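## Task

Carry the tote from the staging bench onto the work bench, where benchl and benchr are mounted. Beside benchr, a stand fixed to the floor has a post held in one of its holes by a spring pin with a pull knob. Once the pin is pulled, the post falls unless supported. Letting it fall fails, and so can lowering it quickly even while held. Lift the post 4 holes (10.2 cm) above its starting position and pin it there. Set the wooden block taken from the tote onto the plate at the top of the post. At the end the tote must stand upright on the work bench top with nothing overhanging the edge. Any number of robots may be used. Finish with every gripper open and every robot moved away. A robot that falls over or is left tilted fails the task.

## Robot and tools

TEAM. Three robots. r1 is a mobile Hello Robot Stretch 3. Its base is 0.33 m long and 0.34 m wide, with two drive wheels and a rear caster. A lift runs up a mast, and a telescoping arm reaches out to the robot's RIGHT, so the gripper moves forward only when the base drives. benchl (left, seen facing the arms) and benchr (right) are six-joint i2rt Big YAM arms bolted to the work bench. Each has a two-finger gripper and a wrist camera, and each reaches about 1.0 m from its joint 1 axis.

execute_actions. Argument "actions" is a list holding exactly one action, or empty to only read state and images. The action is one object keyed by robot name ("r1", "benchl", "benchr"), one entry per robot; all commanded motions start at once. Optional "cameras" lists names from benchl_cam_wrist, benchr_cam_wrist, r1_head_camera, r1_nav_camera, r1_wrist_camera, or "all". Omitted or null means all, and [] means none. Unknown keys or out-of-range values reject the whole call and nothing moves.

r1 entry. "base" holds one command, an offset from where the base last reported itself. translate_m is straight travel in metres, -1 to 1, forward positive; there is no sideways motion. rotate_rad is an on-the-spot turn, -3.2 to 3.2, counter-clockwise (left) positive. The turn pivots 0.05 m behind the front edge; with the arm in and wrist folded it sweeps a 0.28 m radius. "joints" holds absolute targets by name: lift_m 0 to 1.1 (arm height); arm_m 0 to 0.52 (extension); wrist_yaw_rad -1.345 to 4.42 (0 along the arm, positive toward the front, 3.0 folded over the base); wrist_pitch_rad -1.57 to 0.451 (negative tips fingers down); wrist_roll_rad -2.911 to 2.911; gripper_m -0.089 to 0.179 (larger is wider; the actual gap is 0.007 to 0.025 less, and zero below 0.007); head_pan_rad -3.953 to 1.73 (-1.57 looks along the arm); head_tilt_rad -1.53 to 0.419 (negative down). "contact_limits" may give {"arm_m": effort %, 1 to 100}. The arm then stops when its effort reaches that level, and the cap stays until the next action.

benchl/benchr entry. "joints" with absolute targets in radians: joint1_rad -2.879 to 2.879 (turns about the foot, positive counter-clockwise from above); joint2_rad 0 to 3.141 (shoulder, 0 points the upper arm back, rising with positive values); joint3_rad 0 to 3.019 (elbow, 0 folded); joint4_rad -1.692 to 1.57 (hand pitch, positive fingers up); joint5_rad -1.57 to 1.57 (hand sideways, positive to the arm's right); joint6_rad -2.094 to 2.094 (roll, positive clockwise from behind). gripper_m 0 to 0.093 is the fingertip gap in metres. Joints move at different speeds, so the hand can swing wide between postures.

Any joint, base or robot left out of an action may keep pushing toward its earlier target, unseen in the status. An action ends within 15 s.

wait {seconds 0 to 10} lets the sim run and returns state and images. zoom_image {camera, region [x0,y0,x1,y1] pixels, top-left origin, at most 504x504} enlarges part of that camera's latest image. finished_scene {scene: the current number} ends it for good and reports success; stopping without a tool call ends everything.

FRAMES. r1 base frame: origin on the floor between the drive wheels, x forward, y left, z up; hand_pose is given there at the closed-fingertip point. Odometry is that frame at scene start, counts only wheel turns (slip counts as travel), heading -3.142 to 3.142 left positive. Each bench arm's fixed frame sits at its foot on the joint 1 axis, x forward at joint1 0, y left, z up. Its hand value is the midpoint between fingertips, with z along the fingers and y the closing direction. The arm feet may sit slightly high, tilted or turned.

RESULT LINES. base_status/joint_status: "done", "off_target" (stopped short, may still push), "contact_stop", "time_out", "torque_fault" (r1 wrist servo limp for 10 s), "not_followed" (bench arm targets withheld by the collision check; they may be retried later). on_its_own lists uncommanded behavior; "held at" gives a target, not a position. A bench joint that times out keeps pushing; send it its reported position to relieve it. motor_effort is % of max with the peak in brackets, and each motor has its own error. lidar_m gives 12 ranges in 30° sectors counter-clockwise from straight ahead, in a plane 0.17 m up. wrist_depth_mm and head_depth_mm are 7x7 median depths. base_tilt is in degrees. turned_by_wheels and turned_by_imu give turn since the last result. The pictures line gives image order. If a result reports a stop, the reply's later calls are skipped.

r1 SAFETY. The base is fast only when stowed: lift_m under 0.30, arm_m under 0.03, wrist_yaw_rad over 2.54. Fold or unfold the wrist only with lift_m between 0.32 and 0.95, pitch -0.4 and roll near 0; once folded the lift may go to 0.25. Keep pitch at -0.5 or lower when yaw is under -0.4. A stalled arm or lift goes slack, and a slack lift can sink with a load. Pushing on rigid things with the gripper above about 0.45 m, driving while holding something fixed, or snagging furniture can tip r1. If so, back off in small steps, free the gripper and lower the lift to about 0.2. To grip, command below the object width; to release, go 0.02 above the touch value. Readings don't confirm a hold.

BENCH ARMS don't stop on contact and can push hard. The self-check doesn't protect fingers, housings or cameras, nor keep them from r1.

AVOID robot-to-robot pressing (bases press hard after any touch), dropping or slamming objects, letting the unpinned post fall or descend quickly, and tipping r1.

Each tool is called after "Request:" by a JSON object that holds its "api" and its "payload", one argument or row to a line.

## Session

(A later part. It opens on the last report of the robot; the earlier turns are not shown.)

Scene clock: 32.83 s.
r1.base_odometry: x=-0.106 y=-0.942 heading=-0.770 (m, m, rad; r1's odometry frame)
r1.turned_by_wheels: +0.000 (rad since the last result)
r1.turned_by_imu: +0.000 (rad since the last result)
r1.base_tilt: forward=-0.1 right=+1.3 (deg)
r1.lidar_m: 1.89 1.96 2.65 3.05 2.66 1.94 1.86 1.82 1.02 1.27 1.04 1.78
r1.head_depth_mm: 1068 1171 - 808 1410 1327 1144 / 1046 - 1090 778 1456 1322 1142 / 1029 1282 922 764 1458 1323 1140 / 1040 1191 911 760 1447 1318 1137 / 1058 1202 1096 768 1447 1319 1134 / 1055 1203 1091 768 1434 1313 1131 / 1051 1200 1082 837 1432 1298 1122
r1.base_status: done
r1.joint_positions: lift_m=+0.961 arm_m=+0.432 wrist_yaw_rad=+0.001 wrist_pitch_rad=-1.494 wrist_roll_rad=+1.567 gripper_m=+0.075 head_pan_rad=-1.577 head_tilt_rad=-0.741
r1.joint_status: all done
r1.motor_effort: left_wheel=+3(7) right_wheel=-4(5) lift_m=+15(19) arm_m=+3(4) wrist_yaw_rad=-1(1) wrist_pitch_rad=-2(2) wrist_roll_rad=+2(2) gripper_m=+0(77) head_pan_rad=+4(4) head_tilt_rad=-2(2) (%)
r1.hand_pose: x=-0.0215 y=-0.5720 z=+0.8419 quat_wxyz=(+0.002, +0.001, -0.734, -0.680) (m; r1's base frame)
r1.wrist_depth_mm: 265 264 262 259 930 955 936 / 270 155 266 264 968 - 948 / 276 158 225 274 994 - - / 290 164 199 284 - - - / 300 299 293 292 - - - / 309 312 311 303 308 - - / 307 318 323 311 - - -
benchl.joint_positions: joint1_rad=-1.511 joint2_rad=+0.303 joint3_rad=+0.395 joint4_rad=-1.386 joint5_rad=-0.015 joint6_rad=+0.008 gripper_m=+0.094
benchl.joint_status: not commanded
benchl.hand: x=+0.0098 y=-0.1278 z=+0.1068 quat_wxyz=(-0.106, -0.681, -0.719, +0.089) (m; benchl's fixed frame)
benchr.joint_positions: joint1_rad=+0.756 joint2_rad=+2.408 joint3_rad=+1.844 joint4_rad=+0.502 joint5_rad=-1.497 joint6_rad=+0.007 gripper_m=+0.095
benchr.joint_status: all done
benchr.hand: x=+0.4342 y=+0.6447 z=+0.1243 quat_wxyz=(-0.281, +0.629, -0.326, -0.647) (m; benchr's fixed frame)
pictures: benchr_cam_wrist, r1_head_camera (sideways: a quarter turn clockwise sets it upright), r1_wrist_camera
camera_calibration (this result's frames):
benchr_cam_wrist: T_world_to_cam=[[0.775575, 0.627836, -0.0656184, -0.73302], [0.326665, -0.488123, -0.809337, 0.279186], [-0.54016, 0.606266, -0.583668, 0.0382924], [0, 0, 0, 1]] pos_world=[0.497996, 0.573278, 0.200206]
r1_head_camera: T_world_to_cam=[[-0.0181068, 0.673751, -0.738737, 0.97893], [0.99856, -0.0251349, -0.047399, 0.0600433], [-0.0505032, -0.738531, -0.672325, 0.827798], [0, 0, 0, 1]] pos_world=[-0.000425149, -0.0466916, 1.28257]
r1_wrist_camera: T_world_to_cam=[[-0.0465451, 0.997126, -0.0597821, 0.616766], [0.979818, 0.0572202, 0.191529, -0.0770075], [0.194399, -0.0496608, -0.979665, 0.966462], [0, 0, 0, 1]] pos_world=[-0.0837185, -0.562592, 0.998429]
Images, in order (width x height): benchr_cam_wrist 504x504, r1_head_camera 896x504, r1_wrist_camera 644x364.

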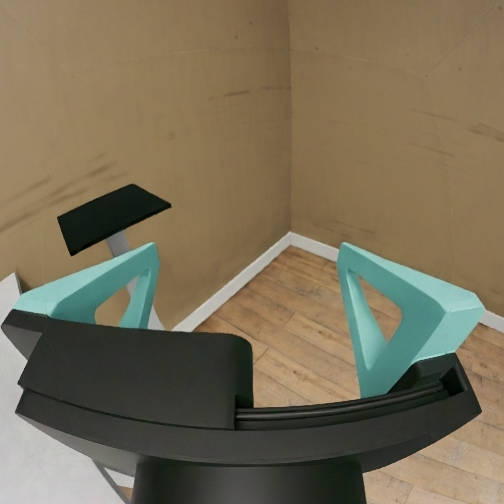

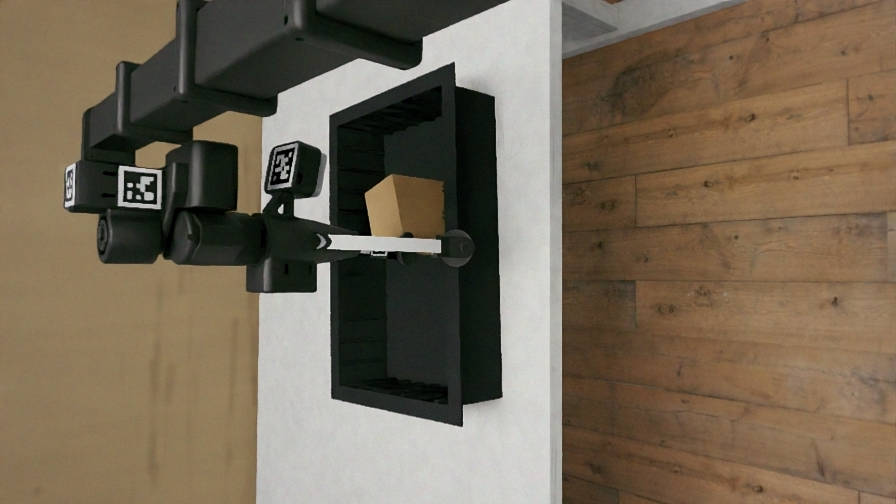

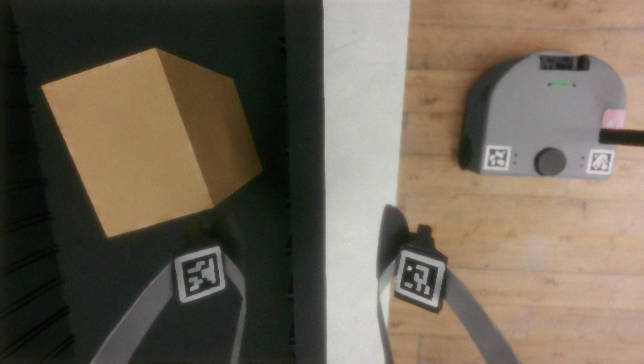

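Request:
{"api": "execute_actions", "payload": {
  "actions": [
    {"r1":{"joints":{"lift_m":0.89}},"benchr":{"joints":{"joint1_rad":1.2,"joint2_rad":2.35,"joint3_rad":2.3,"joint4_rad":-0.9,"joint5_rad":0,"joint6_rad":1.5}}}
  ],
  "cameras": ["benchr_cam_wrist"]
}}

Request:
{"api": "execute_actions", "payload": {
  "actions": [
    {"r1":{"joints":{"gripper_m":-0.06}}}
  ],
  "cameras": []
}}

Request:
{"api": "execute_actions", "payload": {
  "actions": [
    {"r1":{"joints":{"lift_m":1.0}}}
  ],
  "cameras": ["r1_head_camera","r1_wrist_camera"]
}}

Scene clock: 36.37 s.
r1.base_odometry: x=-0.106 y=-0.942 heading=-0.770 (m, m, rad; r1's odometry frame)
r1.turned_by_wheels: +0.000 (rad since the last result)
r1.turned_by_imu: +0.000 (rad since the last result)
r1.base_tilt: forward=-0.1 right=+1.3 (deg)
r1.lidar_m: 1.89 1.96 2.66 3.05 2.66 1.93 1.86 1.82 1.02 1.27 1.04 1.78
r1.head_depth_mm: 1063 1213 1182 - - 1302 1126 / 1064 1181 - 776 1459 1330 1141 / 1062 1162 1113 766 1458 1315 1134 / 1058 1177 - 756 1449 1320 1136 / 1056 1199 1094 769 1445 1318 1137 / 1058 1203 1088 766 1436 1308 1131 / 1051 1194 1083 834 1429 1305 1126
r1.base_status: not commanded
r1.joint_positions: lift_m=+0.891 arm_m=+0.432 wrist_yaw_rad=+0.001 wrist_pitch_rad=-1.494 wrist_roll_rad=+1.567 gripper_m=+0.075 head_pan_rad=-1.577 head_tilt_rad=-0.741
r1.joint_status: all done
r1.motor_effort: left_wheel=+3(3) right_wheel=-4(4) lift_m=+15(16) arm_m=+3(3) wrist_yaw_rad=-1(1) wrist_pitch_rad=-2(2) wrist_roll_rad=+1(1) gripper_m=+0(0) head_pan_rad=+4(5) head_tilt_rad=-3(3) (%)
r1.hand_pose: x=-0.0215 y=-0.5720 z=+0.7719 quat_wxyz=(+0.002, +0.001, -0.734, -0.680) (m; r1's base frame)
r1.wrist_depth_mm: 106 197 197 193 196 877 869 / 98 129 200 199 202 927 - / 92 120 199 205 210 - - / 91 111 171 213 215 954 962 / 94 103 186 130 975 - 985 / 235 232 230 135 231 - - / 241 238 239 139 - - -
benchl.joint_positions: joint1_rad=-1.511 joint2_rad=+0.303 joint3_rad=+0.395 joint4_rad=-1.386 joint5_rad=-0.015 joint6_rad=+0.008 gripper_m=+0.094
benchl.joint_status: not commanded
benchl.hand: x=+0.0098 y=-0.1278 z=+0.1068 quat_wxyz=(-0.106, -0.681, -0.719, +0.089) (m; benchl's fixed frame)
benchr.joint_positions: joint1_rad=+1.206 joint2_rad=+2.329 joint3_rad=+2.265 joint4_rad=-0.893 joint5_rad=-0.002 joint6_rad=+1.489 gripper_m=+0.095
benchr.joint_status: all done
benchr.hand: x=+0.3044 y=+0.7982 z=+0.1328 quat_wxyz=(-0.066, -0.134, -0.944, -0.295) (m; benchr's fixed frame)
pictures: benchr_cam_wrist
camera_calibration (this result's frames):
benchr_cam_wrist: T_world_to_cam=[[-0.211771, -0.792234, -0.572292, 0.773122], [-0.89575, -0.0768606, 0.437863, 0.281654], [-0.390877, 0.605357, -0.693367, -0.150049], [0, 0, 0, 1]] pos_world=[0.357365, 0.724975, 0.215087]
Images, in order (width x height): benchr_cam_wrist 504x504.

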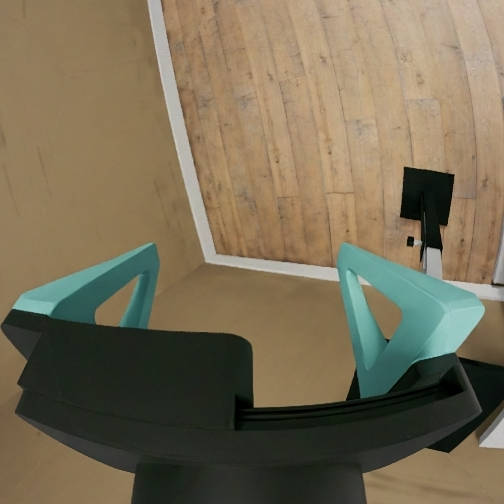

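Scene clock: 38.20 s.
r1.base_odometry: x=-0.106 y=-0.942 heading=-0.770 (m, m, rad; r1's odometry frame)
r1.turned_by_wheels: +0.000 (rad since the last result)
r1.turned_by_imu: +0.000 (rad since the last result)
r1.base_tilt: forward=-0.1 right=+1.3 (deg)
r1.lidar_m: 1.89 1.96 2.67 3.05 2.67 1.93 1.86 1.82 1.02 1.27 1.04 1.78
r1.head_depth_mm: 1067 1213 1179 - - 1299 1126 / 1067 1186 - 778 1467 1318 1144 / 1066 1158 1108 755 1452 1319 1136 / 1065 1181 - 755 1452 1319 1134 / 1064 1202 1095 767 1445 1312 1137 / 1056 1200 1088 764 1437 1313 1133 / 1048 1195 1084 834 1427 1300 1127
r1.base_status: not commanded
r1.joint_positions: lift_m=+0.890 arm_m=+0.432 wrist_yaw_rad=+0.003 wrist_pitch_rad=-1.489 wrist_roll_rad=+1.561 gripper_m=-0.059 head_pan_rad=-1.577 head_tilt_rad=-0.741
r1.joint_status: all done
r1.motor_effort: left_wheel=+4(4) right_wheel=-5(5) lift_m=+16(17) arm_m=+2(3) wrist_yaw_rad=-3(3) wrist_pitch_rad=-3(6) wrist_roll_rad=+4(4) gripper_m=-32(99) head_pan_rad=+4(5) head_tilt_rad=-3(3) (%)
r1.hand_pose: x=-0.0216 y=-0.5734 z=+0.7718 quat_wxyz=(+0.005, +0.004, -0.735, -0.678) (m; r1's base frame)
r1.wrist_depth_mm: 89 125 195 113 196 864 854 / 86 112 198 117 201 894 - / 88 106 197 120 209 - - / 91 100 181 124 216 971 959 / 93 94 220 127 222 - 984 / 235 232 230 133 993 - - / 240 241 236 138 239 - -
benchl.joint_positions: joint1_rad=-1.511 joint2_rad=+0.303 joint3_rad=+0.395 joint4_rad=-1.386 joint5_rad=-0.015 joint6_rad=+0.008 gripper_m=+0.094
benchl.joint_status: not commanded
benchl.hand: x=+0.0098 y=-0.1278 z=+0.1068 quat_wxyz=(-0.106, -0.681, -0.719, +0.089) (m; benchl's fixed frame)
benchr.joint_positions: joint1_rad=+1.206 joint2_rad=+2.329 joint3_rad=+2.265 joint4_rad=-0.893 joint5_rad=-0.002 joint6_rad=+1.489 gripper_m=+0.095
benchr.joint_status: not commanded
benchr.hand: x=+0.3044 y=+0.7982 z=+0.1328 quat_wxyz=(-0.066, -0.134, -0.944, -0.295) (m; benchr's fixed frame)
pictures: none
No camera images: the call's "cameras" was empty. Leave "cameras" out to get every camera's image.

Scene clock: 40.27 s.
r1.base_odometry: x=-0.106 y=-0.942 heading=-0.770 (m, m, rad; r1's odometry frame)
r1.turned_by_wheels: +0.000 (rad since the last result)
r1.turned_by_imu: +0.000 (rad since the last result)
r1.base_tilt: forward=-0.1 right=+1.4 (deg)
r1.lidar_m: 1.89 1.96 2.66 3.06 2.67 1.93 1.86 1.82 1.02 1.26 1.04 1.78
r1.head_depth_mm: 1033 - 1073 831 1404 1322 1150 / 1015 1239 1111 659 1454 1326 1142 / - 1229 1063 660 1455 1322 1139 / 1033 - 1060 769 1445 1313 1131 / 1058 1203 1097 662 1440 1314 1134 / 1059 1193 1090 763 1436 1306 1132 / 1052 1192 1081 835 1426 1304 1123
r1.base_status: not commanded
r1.joint_positions: lift_m=+0.999 arm_m=+0.432 wrist_yaw_rad=+0.002 wrist_pitch_rad=-1.514 wrist_roll_rad=+1.567 gripper_m=-0.049 head_pan_rad=-1.577 head_tilt_rad=-0.741
r1.joint_status: all done
r1.on_its_own: gripper_m is held at -0.051, not at your -0.060, by its stall guard, which is still easing
r1.motor_effort: left_wheel=+3(6) right_wheel=-4(5) lift_m=+39(38) arm_m=+1(2) wrist_yaw_rad=-2(3) wrist_pitch_rad=+4(6) wrist_roll_rad=+1(4) gripper_m=-23(33) head_pan_rad=+5(5) head_tilt_rad=-3(2) (%)
r1.hand_pose: x=-0.0216 y=-0.5670 z=+0.8808 quat_wxyz=(+0.002, +0.002, -0.727, -0.687) (m; r1's base frame)
r1.wrist_depth_mm: 245 280 246 123 985 - - / 198 244 252 127 - - - / 203 249 260 129 - - - / 249 302 269 137 - - - / 272 316 284 135 - - - / 278 325 300 141 - - - / 286 325 286 206 - - -
benchl.joint_positions: joint1_rad=-1.511 joint2_rad=+0.303 joint3_rad=+0.395 joint4_rad=-1.386 joint5_rad=-0.015 joint6_rad=+0.008 gripper_m=+0.094
benchl.joint_status: not commanded
benchl.hand: x=+0.0098 y=-0.1278 z=+0.1068 quat_wxyz=(-0.106, -0.681, -0.719, +0.089) (m; benchl's fixed frame)
benchr.joint_positions: joint1_rad=+1.206 joint2_rad=+2.329 joint3_rad=+2.265 joint4_rad=-0.893 joint5_rad=-0.002 joint6_rad=+1.489 gripper_m=+0.095
benchr.joint_status: not commanded
benchr.hand: x=+0.3044 y=+0.7982 z=+0.1328 quat_wxyz=(-0.066, -0.134, -0.944, -0.295) (m; benchr's fixed frame)
pictures: r1_head_camera (sideways: a quarter turn clockwise sets it upright), r1_wrist_camera
camera_calibration (this result's frames):
r1_head_camera: T_world_to_cam=[[-0.0181107, 0.673893, -0.738607, 0.978762], [0.99856, -0.0251187, -0.0474026, 0.0600481], [-0.0504971, -0.738402, -0.672467, 0.827983], [0, 0, 0, 1]] pos_world=[-0.000424792, -0.0466879, 1.28256]
r1_wrist_camera: T_world_to_cam=[[-0.0474623, 0.99808, -0.0397941, 0.597017], [0.97977, 0.0542718, 0.192627, -0.087364], [0.194417, -0.0298466, -0.980465, 1.01674], [0, 0, 0, 1]] pos_world=[-0.0837389, -0.560783, 1.03747]
Images, in order (width x height): r1_head_camera 896x504, r1_wrist_camera 644x364.

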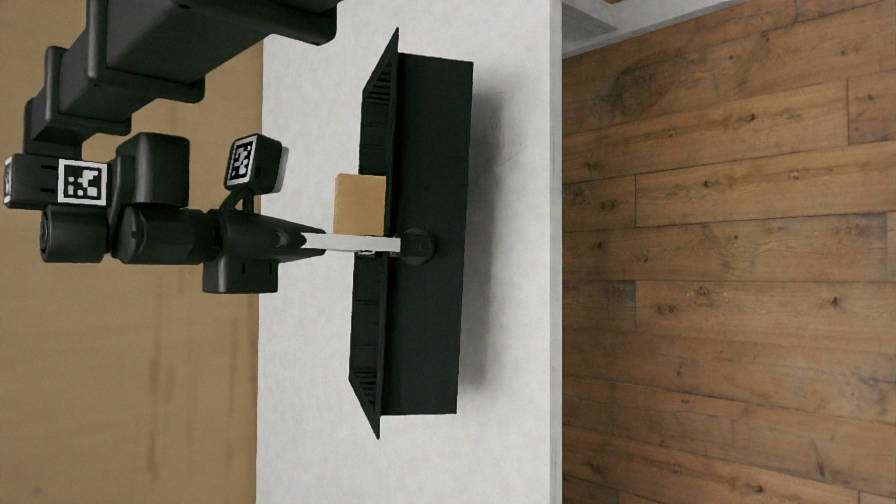

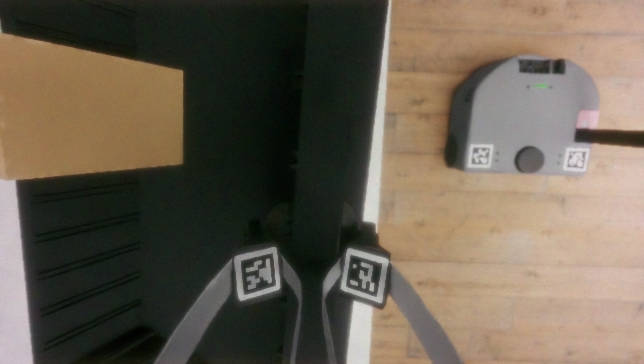

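Request:
{"api": "execute_actions", "payload": {
  "actions": [
    {"r1":{"joints":{"lift_m":1.02,"wrist_pitch_rad":-1.05,"arm_m":0.33,"gripper_m":-0.045}},"benchr":{"joints":{"joint2_rad":1.4,"joint3_rad":1.3,"joint6_rad":0,"joint1_rad":1.41}}}
  ],
  "cameras": ["r1_head_camera","r1_wrist_camera"]
}}

Scene clock: 43.20 s.
r1.base_odometry: x=-0.106 y=-0.942 heading=-0.770 (m, m, rad; r1's odometry frame)
r1.turned_by_wheels: +0.000 (rad since the last result)
r1.turned_by_imu: +0.000 (rad since the last result)
r1.base_tilt: forward=+0.0 right=+1.4 (deg)
r1.lidar_m: 1.89 1.96 2.66 3.05 2.66 1.93 1.86 1.82 1.02 1.27 1.04 1.78
r1.head_depth_mm: - 1261 1128 833 1410 1328 1146 / - 1235 1092 654 1456 1331 1145 / - - 800 653 1457 1323 1146 / 1033 1179 832 773 1440 1318 1137 / 1056 1200 837 769 1443 1311 1132 / 1056 1191 817 787 1434 1312 1132 / 1054 1195 1078 837 1431 1300 1130
r1.base_status: not commanded
r1.joint_positions: lift_m=+1.019 arm_m=+0.330 wrist_yaw_rad=+0.000 wrist_pitch_rad=-1.120 wrist_roll_rad=+1.578 gripper_m=-0.036 head_pan_rad=-1.577 head_tilt_rad=-0.741
r1.joint_status: wrist_pitch_rad off_target (ended at -1.120, target -1.050); gripper_m off_target (ended at -0.036, target -0.045); the others done
r1.on_its_own: gripper_m is held at -0.036, not at your -0.045, by its stall guard, which is still easing
r1.motor_effort: left_wheel=+3(4) right_wheel=-3(5) lift_m=+39(42) arm_m=-3(6) wrist_yaw_rad=+0(4) wrist_pitch_rad=+22(30) wrist_roll_rad=-3(5) gripper_m=-5(29) head_pan_rad=+5(5) head_tilt_rad=-3(3) (%)
r1.hand_pose: x=-0.0216 y=-0.5649 z=+0.9167 quat_wxyz=(-0.003, -0.002, -0.847, -0.532) (m; r1's base frame)
r1.wrist_depth_mm: 511 309 328 255 197 888 826 / 538 243 307 165 301 937 851 / 580 248 301 169 316 973 857 / 593 316 313 169 334 979 890 / 621 327 337 144 345 998 915 / 652 331 354 148 - - 918 / 689 325 308 179 374 - 935
benchl.joint_positions: joint1_rad=-1.511 joint2_rad=+0.303 joint3_rad=+0.395 joint4_rad=-1.386 joint5_rad=-0.015 joint6_rad=+0.008 gripper_m=+0.094
benchl.joint_status: not commanded
benchl.hand: x=+0.0098 y=-0.1278 z=+0.1068 quat_wxyz=(-0.106, -0.681, -0.719, +0.089) (m; benchl's fixed frame)
benchr.joint_positions: joint1_rad=+1.401 joint2_rad=+1.393 joint3_rad=+1.307 joint4_rad=-0.899 joint5_rad=-0.001 joint6_rad=+0.011 gripper_m=+0.095
benchr.joint_status: all done
benchr.hand: x=+0.0911 y=+0.5305 z=+0.2778 quat_wxyz=(-0.220, +0.613, -0.735, -0.188) (m; benchr's fixed frame)
pictures: r1_head_camera (sideways: a quarter turn clockwise sets it upright), r1_wrist_camera
camera_calibration (this result's frames):
r1_head_camera: T_world_to_cam=[[-0.0181116, 0.673892, -0.738607, 0.978762], [0.99856, -0.0251174, -0.0474026, 0.0600481], [-0.0504961, -0.738402, -0.672467, 0.827982], [0, 0, 0, 1]] pos_world=[-0.000424731, -0.0466879, 1.28256]
r1_wrist_camera: T_world_to_cam=[[-0.0341703, 0.907034, -0.419668, 0.893385], [0.980298, 0.112159, 0.162592, -0.0341635], [0.194546, -0.405844, -0.892996, 0.759459], [0, 0, 0, 1]] pos_world=[-0.083732, -0.498277, 1.05867]
Images, in order (width x height): r1_head_camera 896x504, r1_wrist_camera 644x364.

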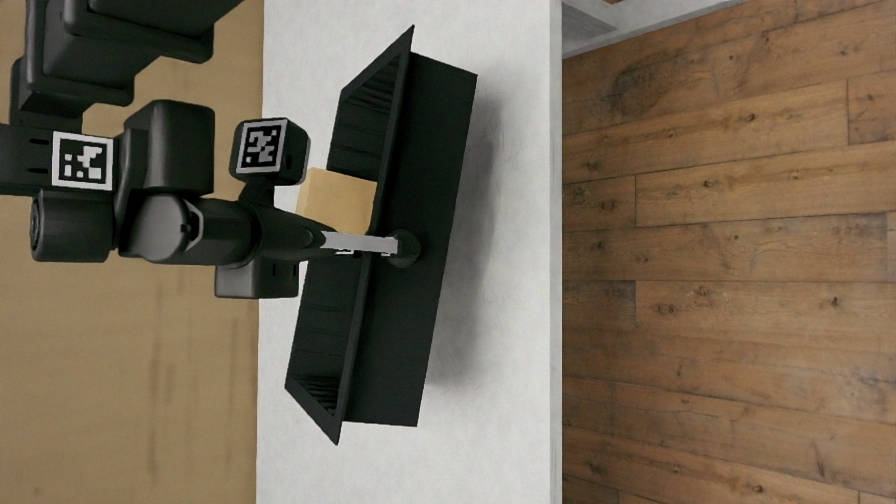

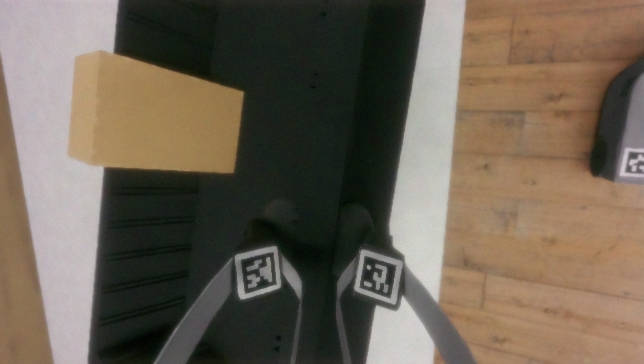

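Request:
{"api": "execute_actions", "payload": {
  "actions": [
    {"r1":{"joints":{"lift_m":0.915,"wrist_pitch_rad":-1.5,"arm_m":0.432}}}
  ],
  "cameras": []
}}

Request:
{"api": "execute_actions", "payload": {
  "actions": [
    {"r1":{"joints":{"gripper_m":0.06}}}
  ],
  "cameras": []
}}

Request:
{"api": "execute_actions", "payload": {
  "actions": [
    {"r1":{"base":{"translate_m":-0.025},"joints":{"lift_m":0.868}}}
  ],
  "cameras": []
}}

Request:
{"api": "execute_actions", "payload": {
  "actions": [
    {"r1":{"joints":{"gripper_m":-0.03}}}
  ],
  "cameras": ["r1_wrist_camera"]
}}

Request:
{"api": "execute_actions", "payload": {
  "actions": [
    {"r1":{"joints":{"lift_m":1.0,"wrist_pitch_rad":-1.2,"arm_m":0.36}}}
  ],
  "cameras": ["r1_head_camera","r1_wrist_camera"]
}}

Scene clock: 46.43 s.
r1.base_odometry: x=-0.106 y=-0.942 heading=-0.770 (m, m, rad; r1's odometry frame)
r1.turned_by_wheels: +0.000 (rad since the last result)
r1.turned_by_imu: +0.000 (rad since the last result)
r1.base_tilt: forward=+0.0 right=+1.4 (deg)
r1.lidar_m: 1.89 1.95 2.66 3.06 2.67 1.94 1.86 1.83 1.02 1.27 1.04 1.78
r1.head_depth_mm: 1071 1211 - - 1484 1325 1152 / 1064 1168 1090 749 1462 1326 1147 / 1064 - 913 751 1452 1314 1140 / 1060 1173 - 771 1448 1329 1138 / 1061 1204 1097 767 1448 1311 1132 / 1051 1197 1086 764 1438 1302 1128 / 1052 1194 1079 834 1430 1297 1128
r1.base_status: not commanded
r1.joint_positions: lift_m=+0.915 arm_m=+0.432 wrist_yaw_rad=+0.000 wrist_pitch_rad=-1.502 wrist_roll_rad=+1.570 gripper_m=-0.029 head_pan_rad=-1.577 head_tilt_rad=-0.742
r1.joint_status: all done
r1.on_its_own: gripper_m is held at -0.030, not at your -0.045, by its stall guard, which is not easing now
r1.motor_effort: left_wheel=+3(7) right_wheel=-2(7) lift_m=+16(40) arm_m=+3(7) wrist_yaw_rad=-1(3) wrist_pitch_rad=+1(24) wrist_roll_rad=+0(4) gripper_m=-19(22) head_pan_rad=+4(4) head_tilt_rad=-2(3) (%)
r1.hand_pose: x=-0.0215 y=-0.5697 z=+0.7969 quat_wxyz=(+0.001, +0.000, -0.731, -0.683) (m; r1's base frame)
r1.wrist_depth_mm: 217 213 208 123 221 906 914 / 209 220 214 127 921 936 - / 214 228 220 131 965 - - / 241 235 228 135 987 965 984 / 249 241 236 139 - - - / 255 248 245 143 - - - / 267 259 253 150 - - -
benchl.joint_positions: joint1_rad=-1.511 joint2_rad=+0.303 joint3_rad=+0.395 joint4_rad=-1.386 joint5_rad=-0.015 joint6_rad=+0.008 gripper_m=+0.094
benchl.joint_status: not commanded
benchl.hand: x=+0.0098 y=-0.1278 z=+0.1068 quat_wxyz=(-0.106, -0.681, -0.719, +0.089) (m; benchl's fixed frame)
benchr.joint_positions: joint1_rad=+1.401 joint2_rad=+1.393 joint3_rad=+1.307 joint4_rad=-0.899 joint5_rad=-0.001 joint6_rad=+0.011 gripper_m=+0.095
benchr.joint_status: not commanded
benchr.hand: x=+0.0911 y=+0.5305 z=+0.2778 quat_wxyz=(-0.220, +0.613, -0.735, -0.188) (m; benchr's fixed frame)
pictures: none
No camera images: the call's "cameras" was empty. Leave "cameras" out to get every camera's image.

Scene clock: 47.83 s.
r1.base_odometry: x=-0.106 y=-0.942 heading=-0.770 (m, m, rad; r1's odometry frame)
r1.turned_by_wheels: +0.000 (rad since the last result)
r1.turned_by_imu: +0.000 (rad since the last result)
r1.base_tilt: forward=-0.1 right=+1.4 (deg)
r1.lidar_m: 1.89 1.95 2.66 3.04 2.67 1.93 1.86 1.82 1.02 1.27 1.04 1.78
r1.head_depth_mm: 1068 1210 - - 1489 1327 1144 / 1063 1167 1090 779 1451 1331 1142 / 1060 - 902 844 1465 1333 1137 / 1061 1172 - 839 1457 1321 1134 / 1058 1200 1094 834 1454 1314 1136 / 1052 1195 1084 785 1441 1305 1130 / 1054 1190 1082 836 1426 1303 1123
r1.base_status: not commanded
r1.joint_positions: lift_m=+0.915 arm_m=+0.432 wrist_yaw_rad=+0.000 wrist_pitch_rad=-1.487 wrist_roll_rad=+1.570 gripper_m=+0.060 head_pan_rad=-1.577 head_tilt_rad=-0.741
r1.joint_status: all done
r1.motor_effort: left_wheel=+2(3) right_wheel=-3(3) lift_m=+17(17) arm_m=+2(3) wrist_yaw_rad=-1(1) wrist_pitch_rad=-4(5) wrist_roll_rad=+1(1) gripper_m=+0(81) head_pan_rad=+4(5) head_tilt_rad=-3(3) (%)
r1.hand_pose: x=-0.0215 y=-0.5739 z=+0.7968 quat_wxyz=(+0.001, +0.000, -0.736, -0.677) (m; r1's base frame)
r1.wrist_depth_mm: 222 220 215 210 218 904 909 / 196 223 222 218 224 910 - / 200 233 230 222 232 - - / 244 240 234 230 980 995 - / 253 249 243 238 - - - / 261 258 253 244 - - - / 268 266 261 168 - - -
benchl.joint_positions: joint1_rad=-1.511 joint2_rad=+0.303 joint3_rad=+0.395 joint4_rad=-1.386 joint5_rad=-0.015 joint6_rad=+0.008 gripper_m=+0.094
benchl.joint_status: not commanded
benchl.hand: x=+0.0098 y=-0.1278 z=+0.1068 quat_wxyz=(-0.106, -0.681, -0.719, +0.089) (m; benchl's fixed frame)
benchr.joint_positions: joint1_rad=+1.401 joint2_rad=+1.393 joint3_rad=+1.307 joint4_rad=-0.899 joint5_rad=-0.001 joint6_rad=+0.011 gripper_m=+0.095
benchr.joint_status: not commanded
benchr.hand: x=+0.0911 y=+0.5305 z=+0.2778 quat_wxyz=(-0.220, +0.613, -0.735, -0.188) (m; benchr's fixed frame)
pictures: none
No camera images: the call's "cameras" was empty. Leave "cameras" out to get every camera's image.

Scene clock: 49.47 s.
r1.base_odometry: x=-0.124 y=-0.924 heading=-0.770 (m, m, rad; r1's odometry frame)
r1.turned_by_wheels: +0.000 (rad since the last result)
r1.turned_by_imu: +0.000 (rad since the last result)
r1.base_tilt: forward=-0.1 right=+1.3 (deg)
r1.lidar_m: 1.92 1.99 2.70 3.06 2.63 1.90 1.83 1.83 1.01 1.27 1.06 1.78
r1.head_depth_mm: 1069 1215 1133 926 - - 1130 / 1065 1201 - 751 1459 1323 1143 / 1064 1160 1064 844 1457 1318 1143 / 1060 1181 - 754 1443 1311 1132 / 1059 1202 1095 840 1437 1315 1131 / 1055 1201 1089 761 1437 1313 1131 / 1054 1193 1084 835 1433 1302 1125
r1.base_status: done
r1.joint_positions: lift_m=+0.869 arm_m=+0.432 wrist_yaw_rad=+0.000 wrist_pitch_rad=-1.512 wrist_roll_rad=+1.570 gripper_m=+0.060 head_pan_rad=-1.577 head_tilt_rad=-0.742
r1.joint_status: all done
r1.motor_effort: left_wheel=+3(4) right_wheel=-3(9) lift_m=+15(17) arm_m=+2(2) wrist_yaw_rad=-1(0) wrist_pitch_rad=+4(7) wrist_roll_rad=+1(0) gripper_m=-2(2) head_pan_rad=+5(4) head_tilt_rad=-2(3) (%)
r1.hand_pose: x=-0.0215 y=-0.5673 z=+0.7500 quat_wxyz=(+0.001, +0.000, -0.727, -0.686) (m; r1's base frame)
r1.wrist_depth_mm: 174 175 173 93 176 869 893 / 180 180 180 97 181 893 - / 186 185 184 99 188 - - / 192 191 191 103 194 934 941 / 199 198 196 105 970 989 978 / 207 204 206 109 - 994 - / 212 211 211 113 - - -
benchl.joint_positions: joint1_rad=-1.511 joint2_rad=+0.303 joint3_rad=+0.395 joint4_rad=-1.386 joint5_rad=-0.015 joint6_rad=+0.008 gripper_m=+0.094
benchl.joint_status: not commanded
benchl.hand: x=+0.0098 y=-0.1278 z=+0.1068 quat_wxyz=(-0.106, -0.681, -0.719, +0.089) (m; benchl's fixed frame)
benchr.joint_positions: joint1_rad=+1.401 joint2_rad=+1.393 joint3_rad=+1.307 joint4_rad=-0.899 joint5_rad=-0.001 joint6_rad=+0.011 gripper_m=+0.095
benchr.joint_status: not commanded
benchr.hand: x=+0.0911 y=+0.5305 z=+0.2778 quat_wxyz=(-0.220, +0.613, -0.735, -0.188) (m; benchr's fixed frame)
pictures: none
No camera images: the call's "cameras" was empty. Leave "cameras" out to get every camera's image.

Scene clock: 50.83 s.
r1.base_odometry: x=-0.124 y=-0.924 heading=-0.770 (m, m, rad; r1's odometry frame)
r1.turned_by_wheels: +0.000 (rad since the last result)
r1.turned_by_imu: +0.000 (rad since the last result)
r1.base_tilt: forward=+0.0 right=+1.3 (deg)
r1.lidar_m: 1.92 1.99 2.69 3.04 2.62 1.91 1.83 1.82 1.01 1.27 1.05 1.77
r1.head_depth_mm: 1068 1211 1125 926 - - 1136 / 1063 1202 - 760 1451 1323 1141 / 1059 1166 895 847 1453 1321 1134 / 1062 1188 - 842 1455 1317 1137 / 1060 1205 1095 840 1445 1321 1128 / 1052 1196 1090 764 1443 1304 1129 / 1057 1196 1086 834 1436 1306 1121
r1.base_status: not commanded
r1.joint_positions: lift_m=+0.869 arm_m=+0.432 wrist_yaw_rad=+0.000 wrist_pitch_rad=-1.510 wrist_roll_rad=+1.570 gripper_m=-0.029 head_pan_rad=-1.577 head_tilt_rad=-0.742
r1.joint_status: all done
r1.motor_effort: left_wheel=+3(3) right_wheel=-3(3) lift_m=+14(14) arm_m=+2(2) wrist_yaw_rad=+0(1) wrist_pitch_rad=+3(4) wrist_roll_rad=+0(0) gripper_m=-26(100) head_pan_rad=+4(4) head_tilt_rad=-3(3) (%)
r1.hand_pose: x=-0.0215 y=-0.5679 z=+0.7500 quat_wxyz=(+0.001, +0.000, -0.728, -0.686) (m; r1's base frame)
r1.wrist_depth_mm: 175 175 174 93 177 870 856 / 180 180 180 96 181 898 - / 186 185 185 98 188 - - / 192 190 189 102 193 933 956 / 199 198 196 105 992 998 983 / 205 203 206 109 - 982 - / 213 213 211 113 216 - -
benchl.joint_positions: joint1_rad=-1.511 joint2_rad=+0.303 joint3_rad=+0.395 joint4_rad=-1.386 joint5_rad=-0.015 joint6_rad=+0.008 gripper_m=+0.094
benchl.joint_status: not commanded
benchl.hand: x=+0.0098 y=-0.1278 z=+0.1068 quat_wxyz=(-0.106, -0.681, -0.719, +0.089) (m; benchl's fixed frame)
benchr.joint_positions: joint1_rad=+1.401 joint2_rad=+1.393 joint3_rad=+1.307 joint4_rad=-0.899 joint5_rad=-0.001 joint6_rad=+0.011 gripper_m=+0.095
benchr.joint_status: not commanded
benchr.hand: x=+0.0911 y=+0.5305 z=+0.2778 quat_wxyz=(-0.220, +0.613, -0.735, -0.188) (m; benchr's fixed frame)
pictures: r1_wrist_camera
camera_calibration (this result's frames):
r1_wrist_camera: T_world_to_cam=[[-0.0429425, 0.998121, -0.0437191, 0.595782], [0.979975, 0.0505973, 0.192583, -0.0641932], [0.194433, -0.0345736, -0.980306, 0.885696], [0, 0, 0, 1]] pos_world=[-0.0837163, -0.560792, 0.906663]
Images, in order (width x height): r1_wrist_camera 644x364.

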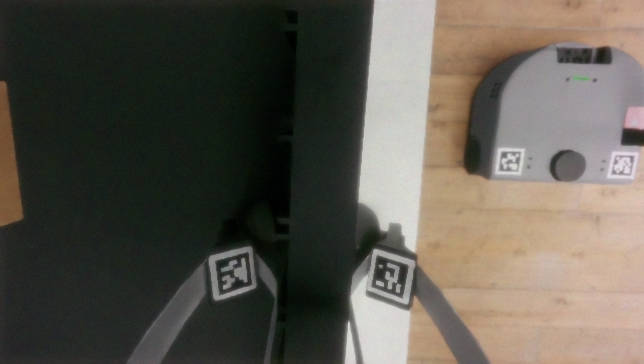

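Scene clock: 52.87 s.
r1.base_odometry: x=-0.124 y=-0.924 heading=-0.770 (m, m, rad; r1's odometry frame)
r1.turned_by_wheels: +0.000 (rad since the last result)
r1.turned_by_imu: +0.000 (rad since the last result)
r1.base_tilt: forward=-0.1 right=+1.3 (deg)
r1.lidar_m: 1.92 1.99 2.70 3.04 2.63 1.91 1.83 1.83 1.01 1.27 1.06 1.78
r1.head_depth_mm: 1047 - 1081 859 1385 1331 1148 / 1030 1239 1109 775 1456 1330 1142 / - - 1060 662 1461 1320 1137 / 1040 1184 812 658 1442 1316 1134 / 1058 1200 1091 647 1446 1305 1134 / 1058 1197 1081 637 1444 1312 1126 / 1052 1192 1079 811 1436 1301 1128
r1.base_status: not commanded
r1.joint_positions: lift_m=+0.999 arm_m=+0.360 wrist_yaw_rad=+0.000 wrist_pitch_rad=-1.250 wrist_roll_rad=+1.571 gripper_m=-0.026 head_pan_rad=-1.577 head_tilt_rad=-0.742
r1.joint_status: wrist_pitch_rad off_target (ended at -1.250, target -1.200); the others done
r1.motor_effort: left_wheel=+3(3) right_wheel=-3(3) lift_m=+40(41) arm_m=-3(5) wrist_yaw_rad=+0(0) wrist_pitch_rad=+16(19) wrist_roll_rad=+0(1) gripper_m=-23(27) head_pan_rad=+4(5) head_tilt_rad=-2(2) (%)
r1.hand_pose: x=-0.0216 y=-0.5629 z=+0.8871 quat_wxyz=(+0.000, -0.001, -0.811, -0.585) (m; r1's base frame)
r1.wrist_depth_mm: 395 299 292 153 289 911 839 / 410 310 308 140 296 934 - / 426 279 305 164 306 936 - / 443 258 307 166 316 967 952 / 456 320 362 142 - 975 942 / 485 354 367 150 - - 938 / 496 452 375 170 230 - 959
benchl.joint_positions: joint1_rad=-1.511 joint2_rad=+0.303 joint3_rad=+0.395 joint4_rad=-1.386 joint5_rad=-0.015 joint6_rad=+0.008 gripper_m=+0.094
benchl.joint_status: not commanded
benchl.hand: x=+0.0098 y=-0.1278 z=+0.1068 quat_wxyz=(-0.106, -0.681, -0.719, +0.089) (m; benchl's fixed frame)
benchr.joint_positions: joint1_rad=+1.401 joint2_rad=+1.393 joint3_rad=+1.307 joint4_rad=-0.899 joint5_rad=-0.001 joint6_rad=+0.011 gripper_m=+0.095
benchr.joint_status: not commanded
benchr.hand: x=+0.0911 y=+0.5305 z=+0.2778 quat_wxyz=(-0.220, +0.613, -0.735, -0.188) (m; benchr's fixed frame)
pictures: r1_head_camera (sideways: a quarter turn clockwise sets it upright), r1_wrist_camera
camera_calibration (this result's frames):
r1_head_camera: T_world_to_cam=[[-0.0182124, 0.674435, -0.738109, 0.978113], [0.998564, -0.0249281, -0.0474166, 0.0600662], [-0.0503791, -0.737913, -0.673013, 0.828691], [0, 0, 0, 1]] pos_world=[-0.000417432, -0.0466746, 1.28252]
r1_wrist_camera: T_world_to_cam=[[-0.0410066, 0.953473, -0.298678, 0.797843], [0.980071, 0.096536, 0.173616, -0.0481446], [0.194371, -0.285606, -0.938429, 0.841789], [0, 0, 0, 1]] pos_world=[-0.0837174, -0.515654, 1.03662]
Images, in order (width x height): r1_head_camera 896x504, r1_wrist_camera 644x364.

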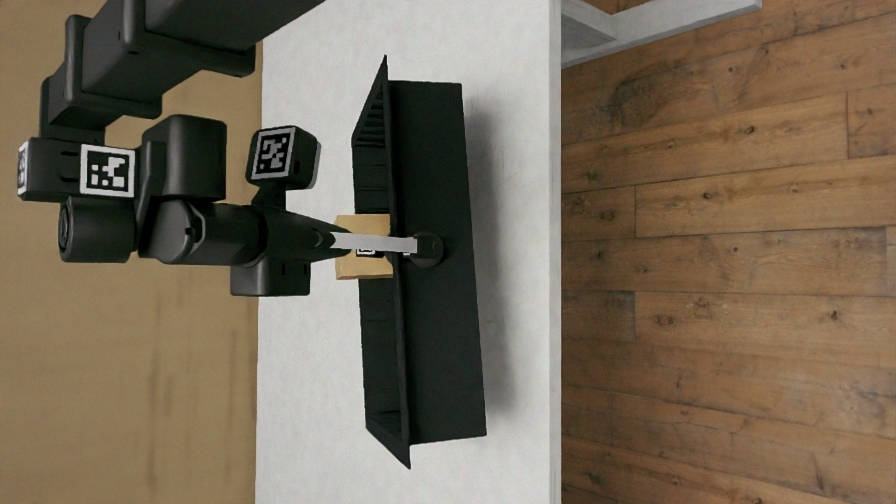

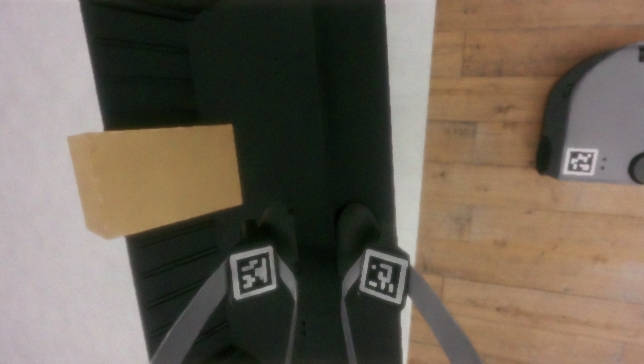

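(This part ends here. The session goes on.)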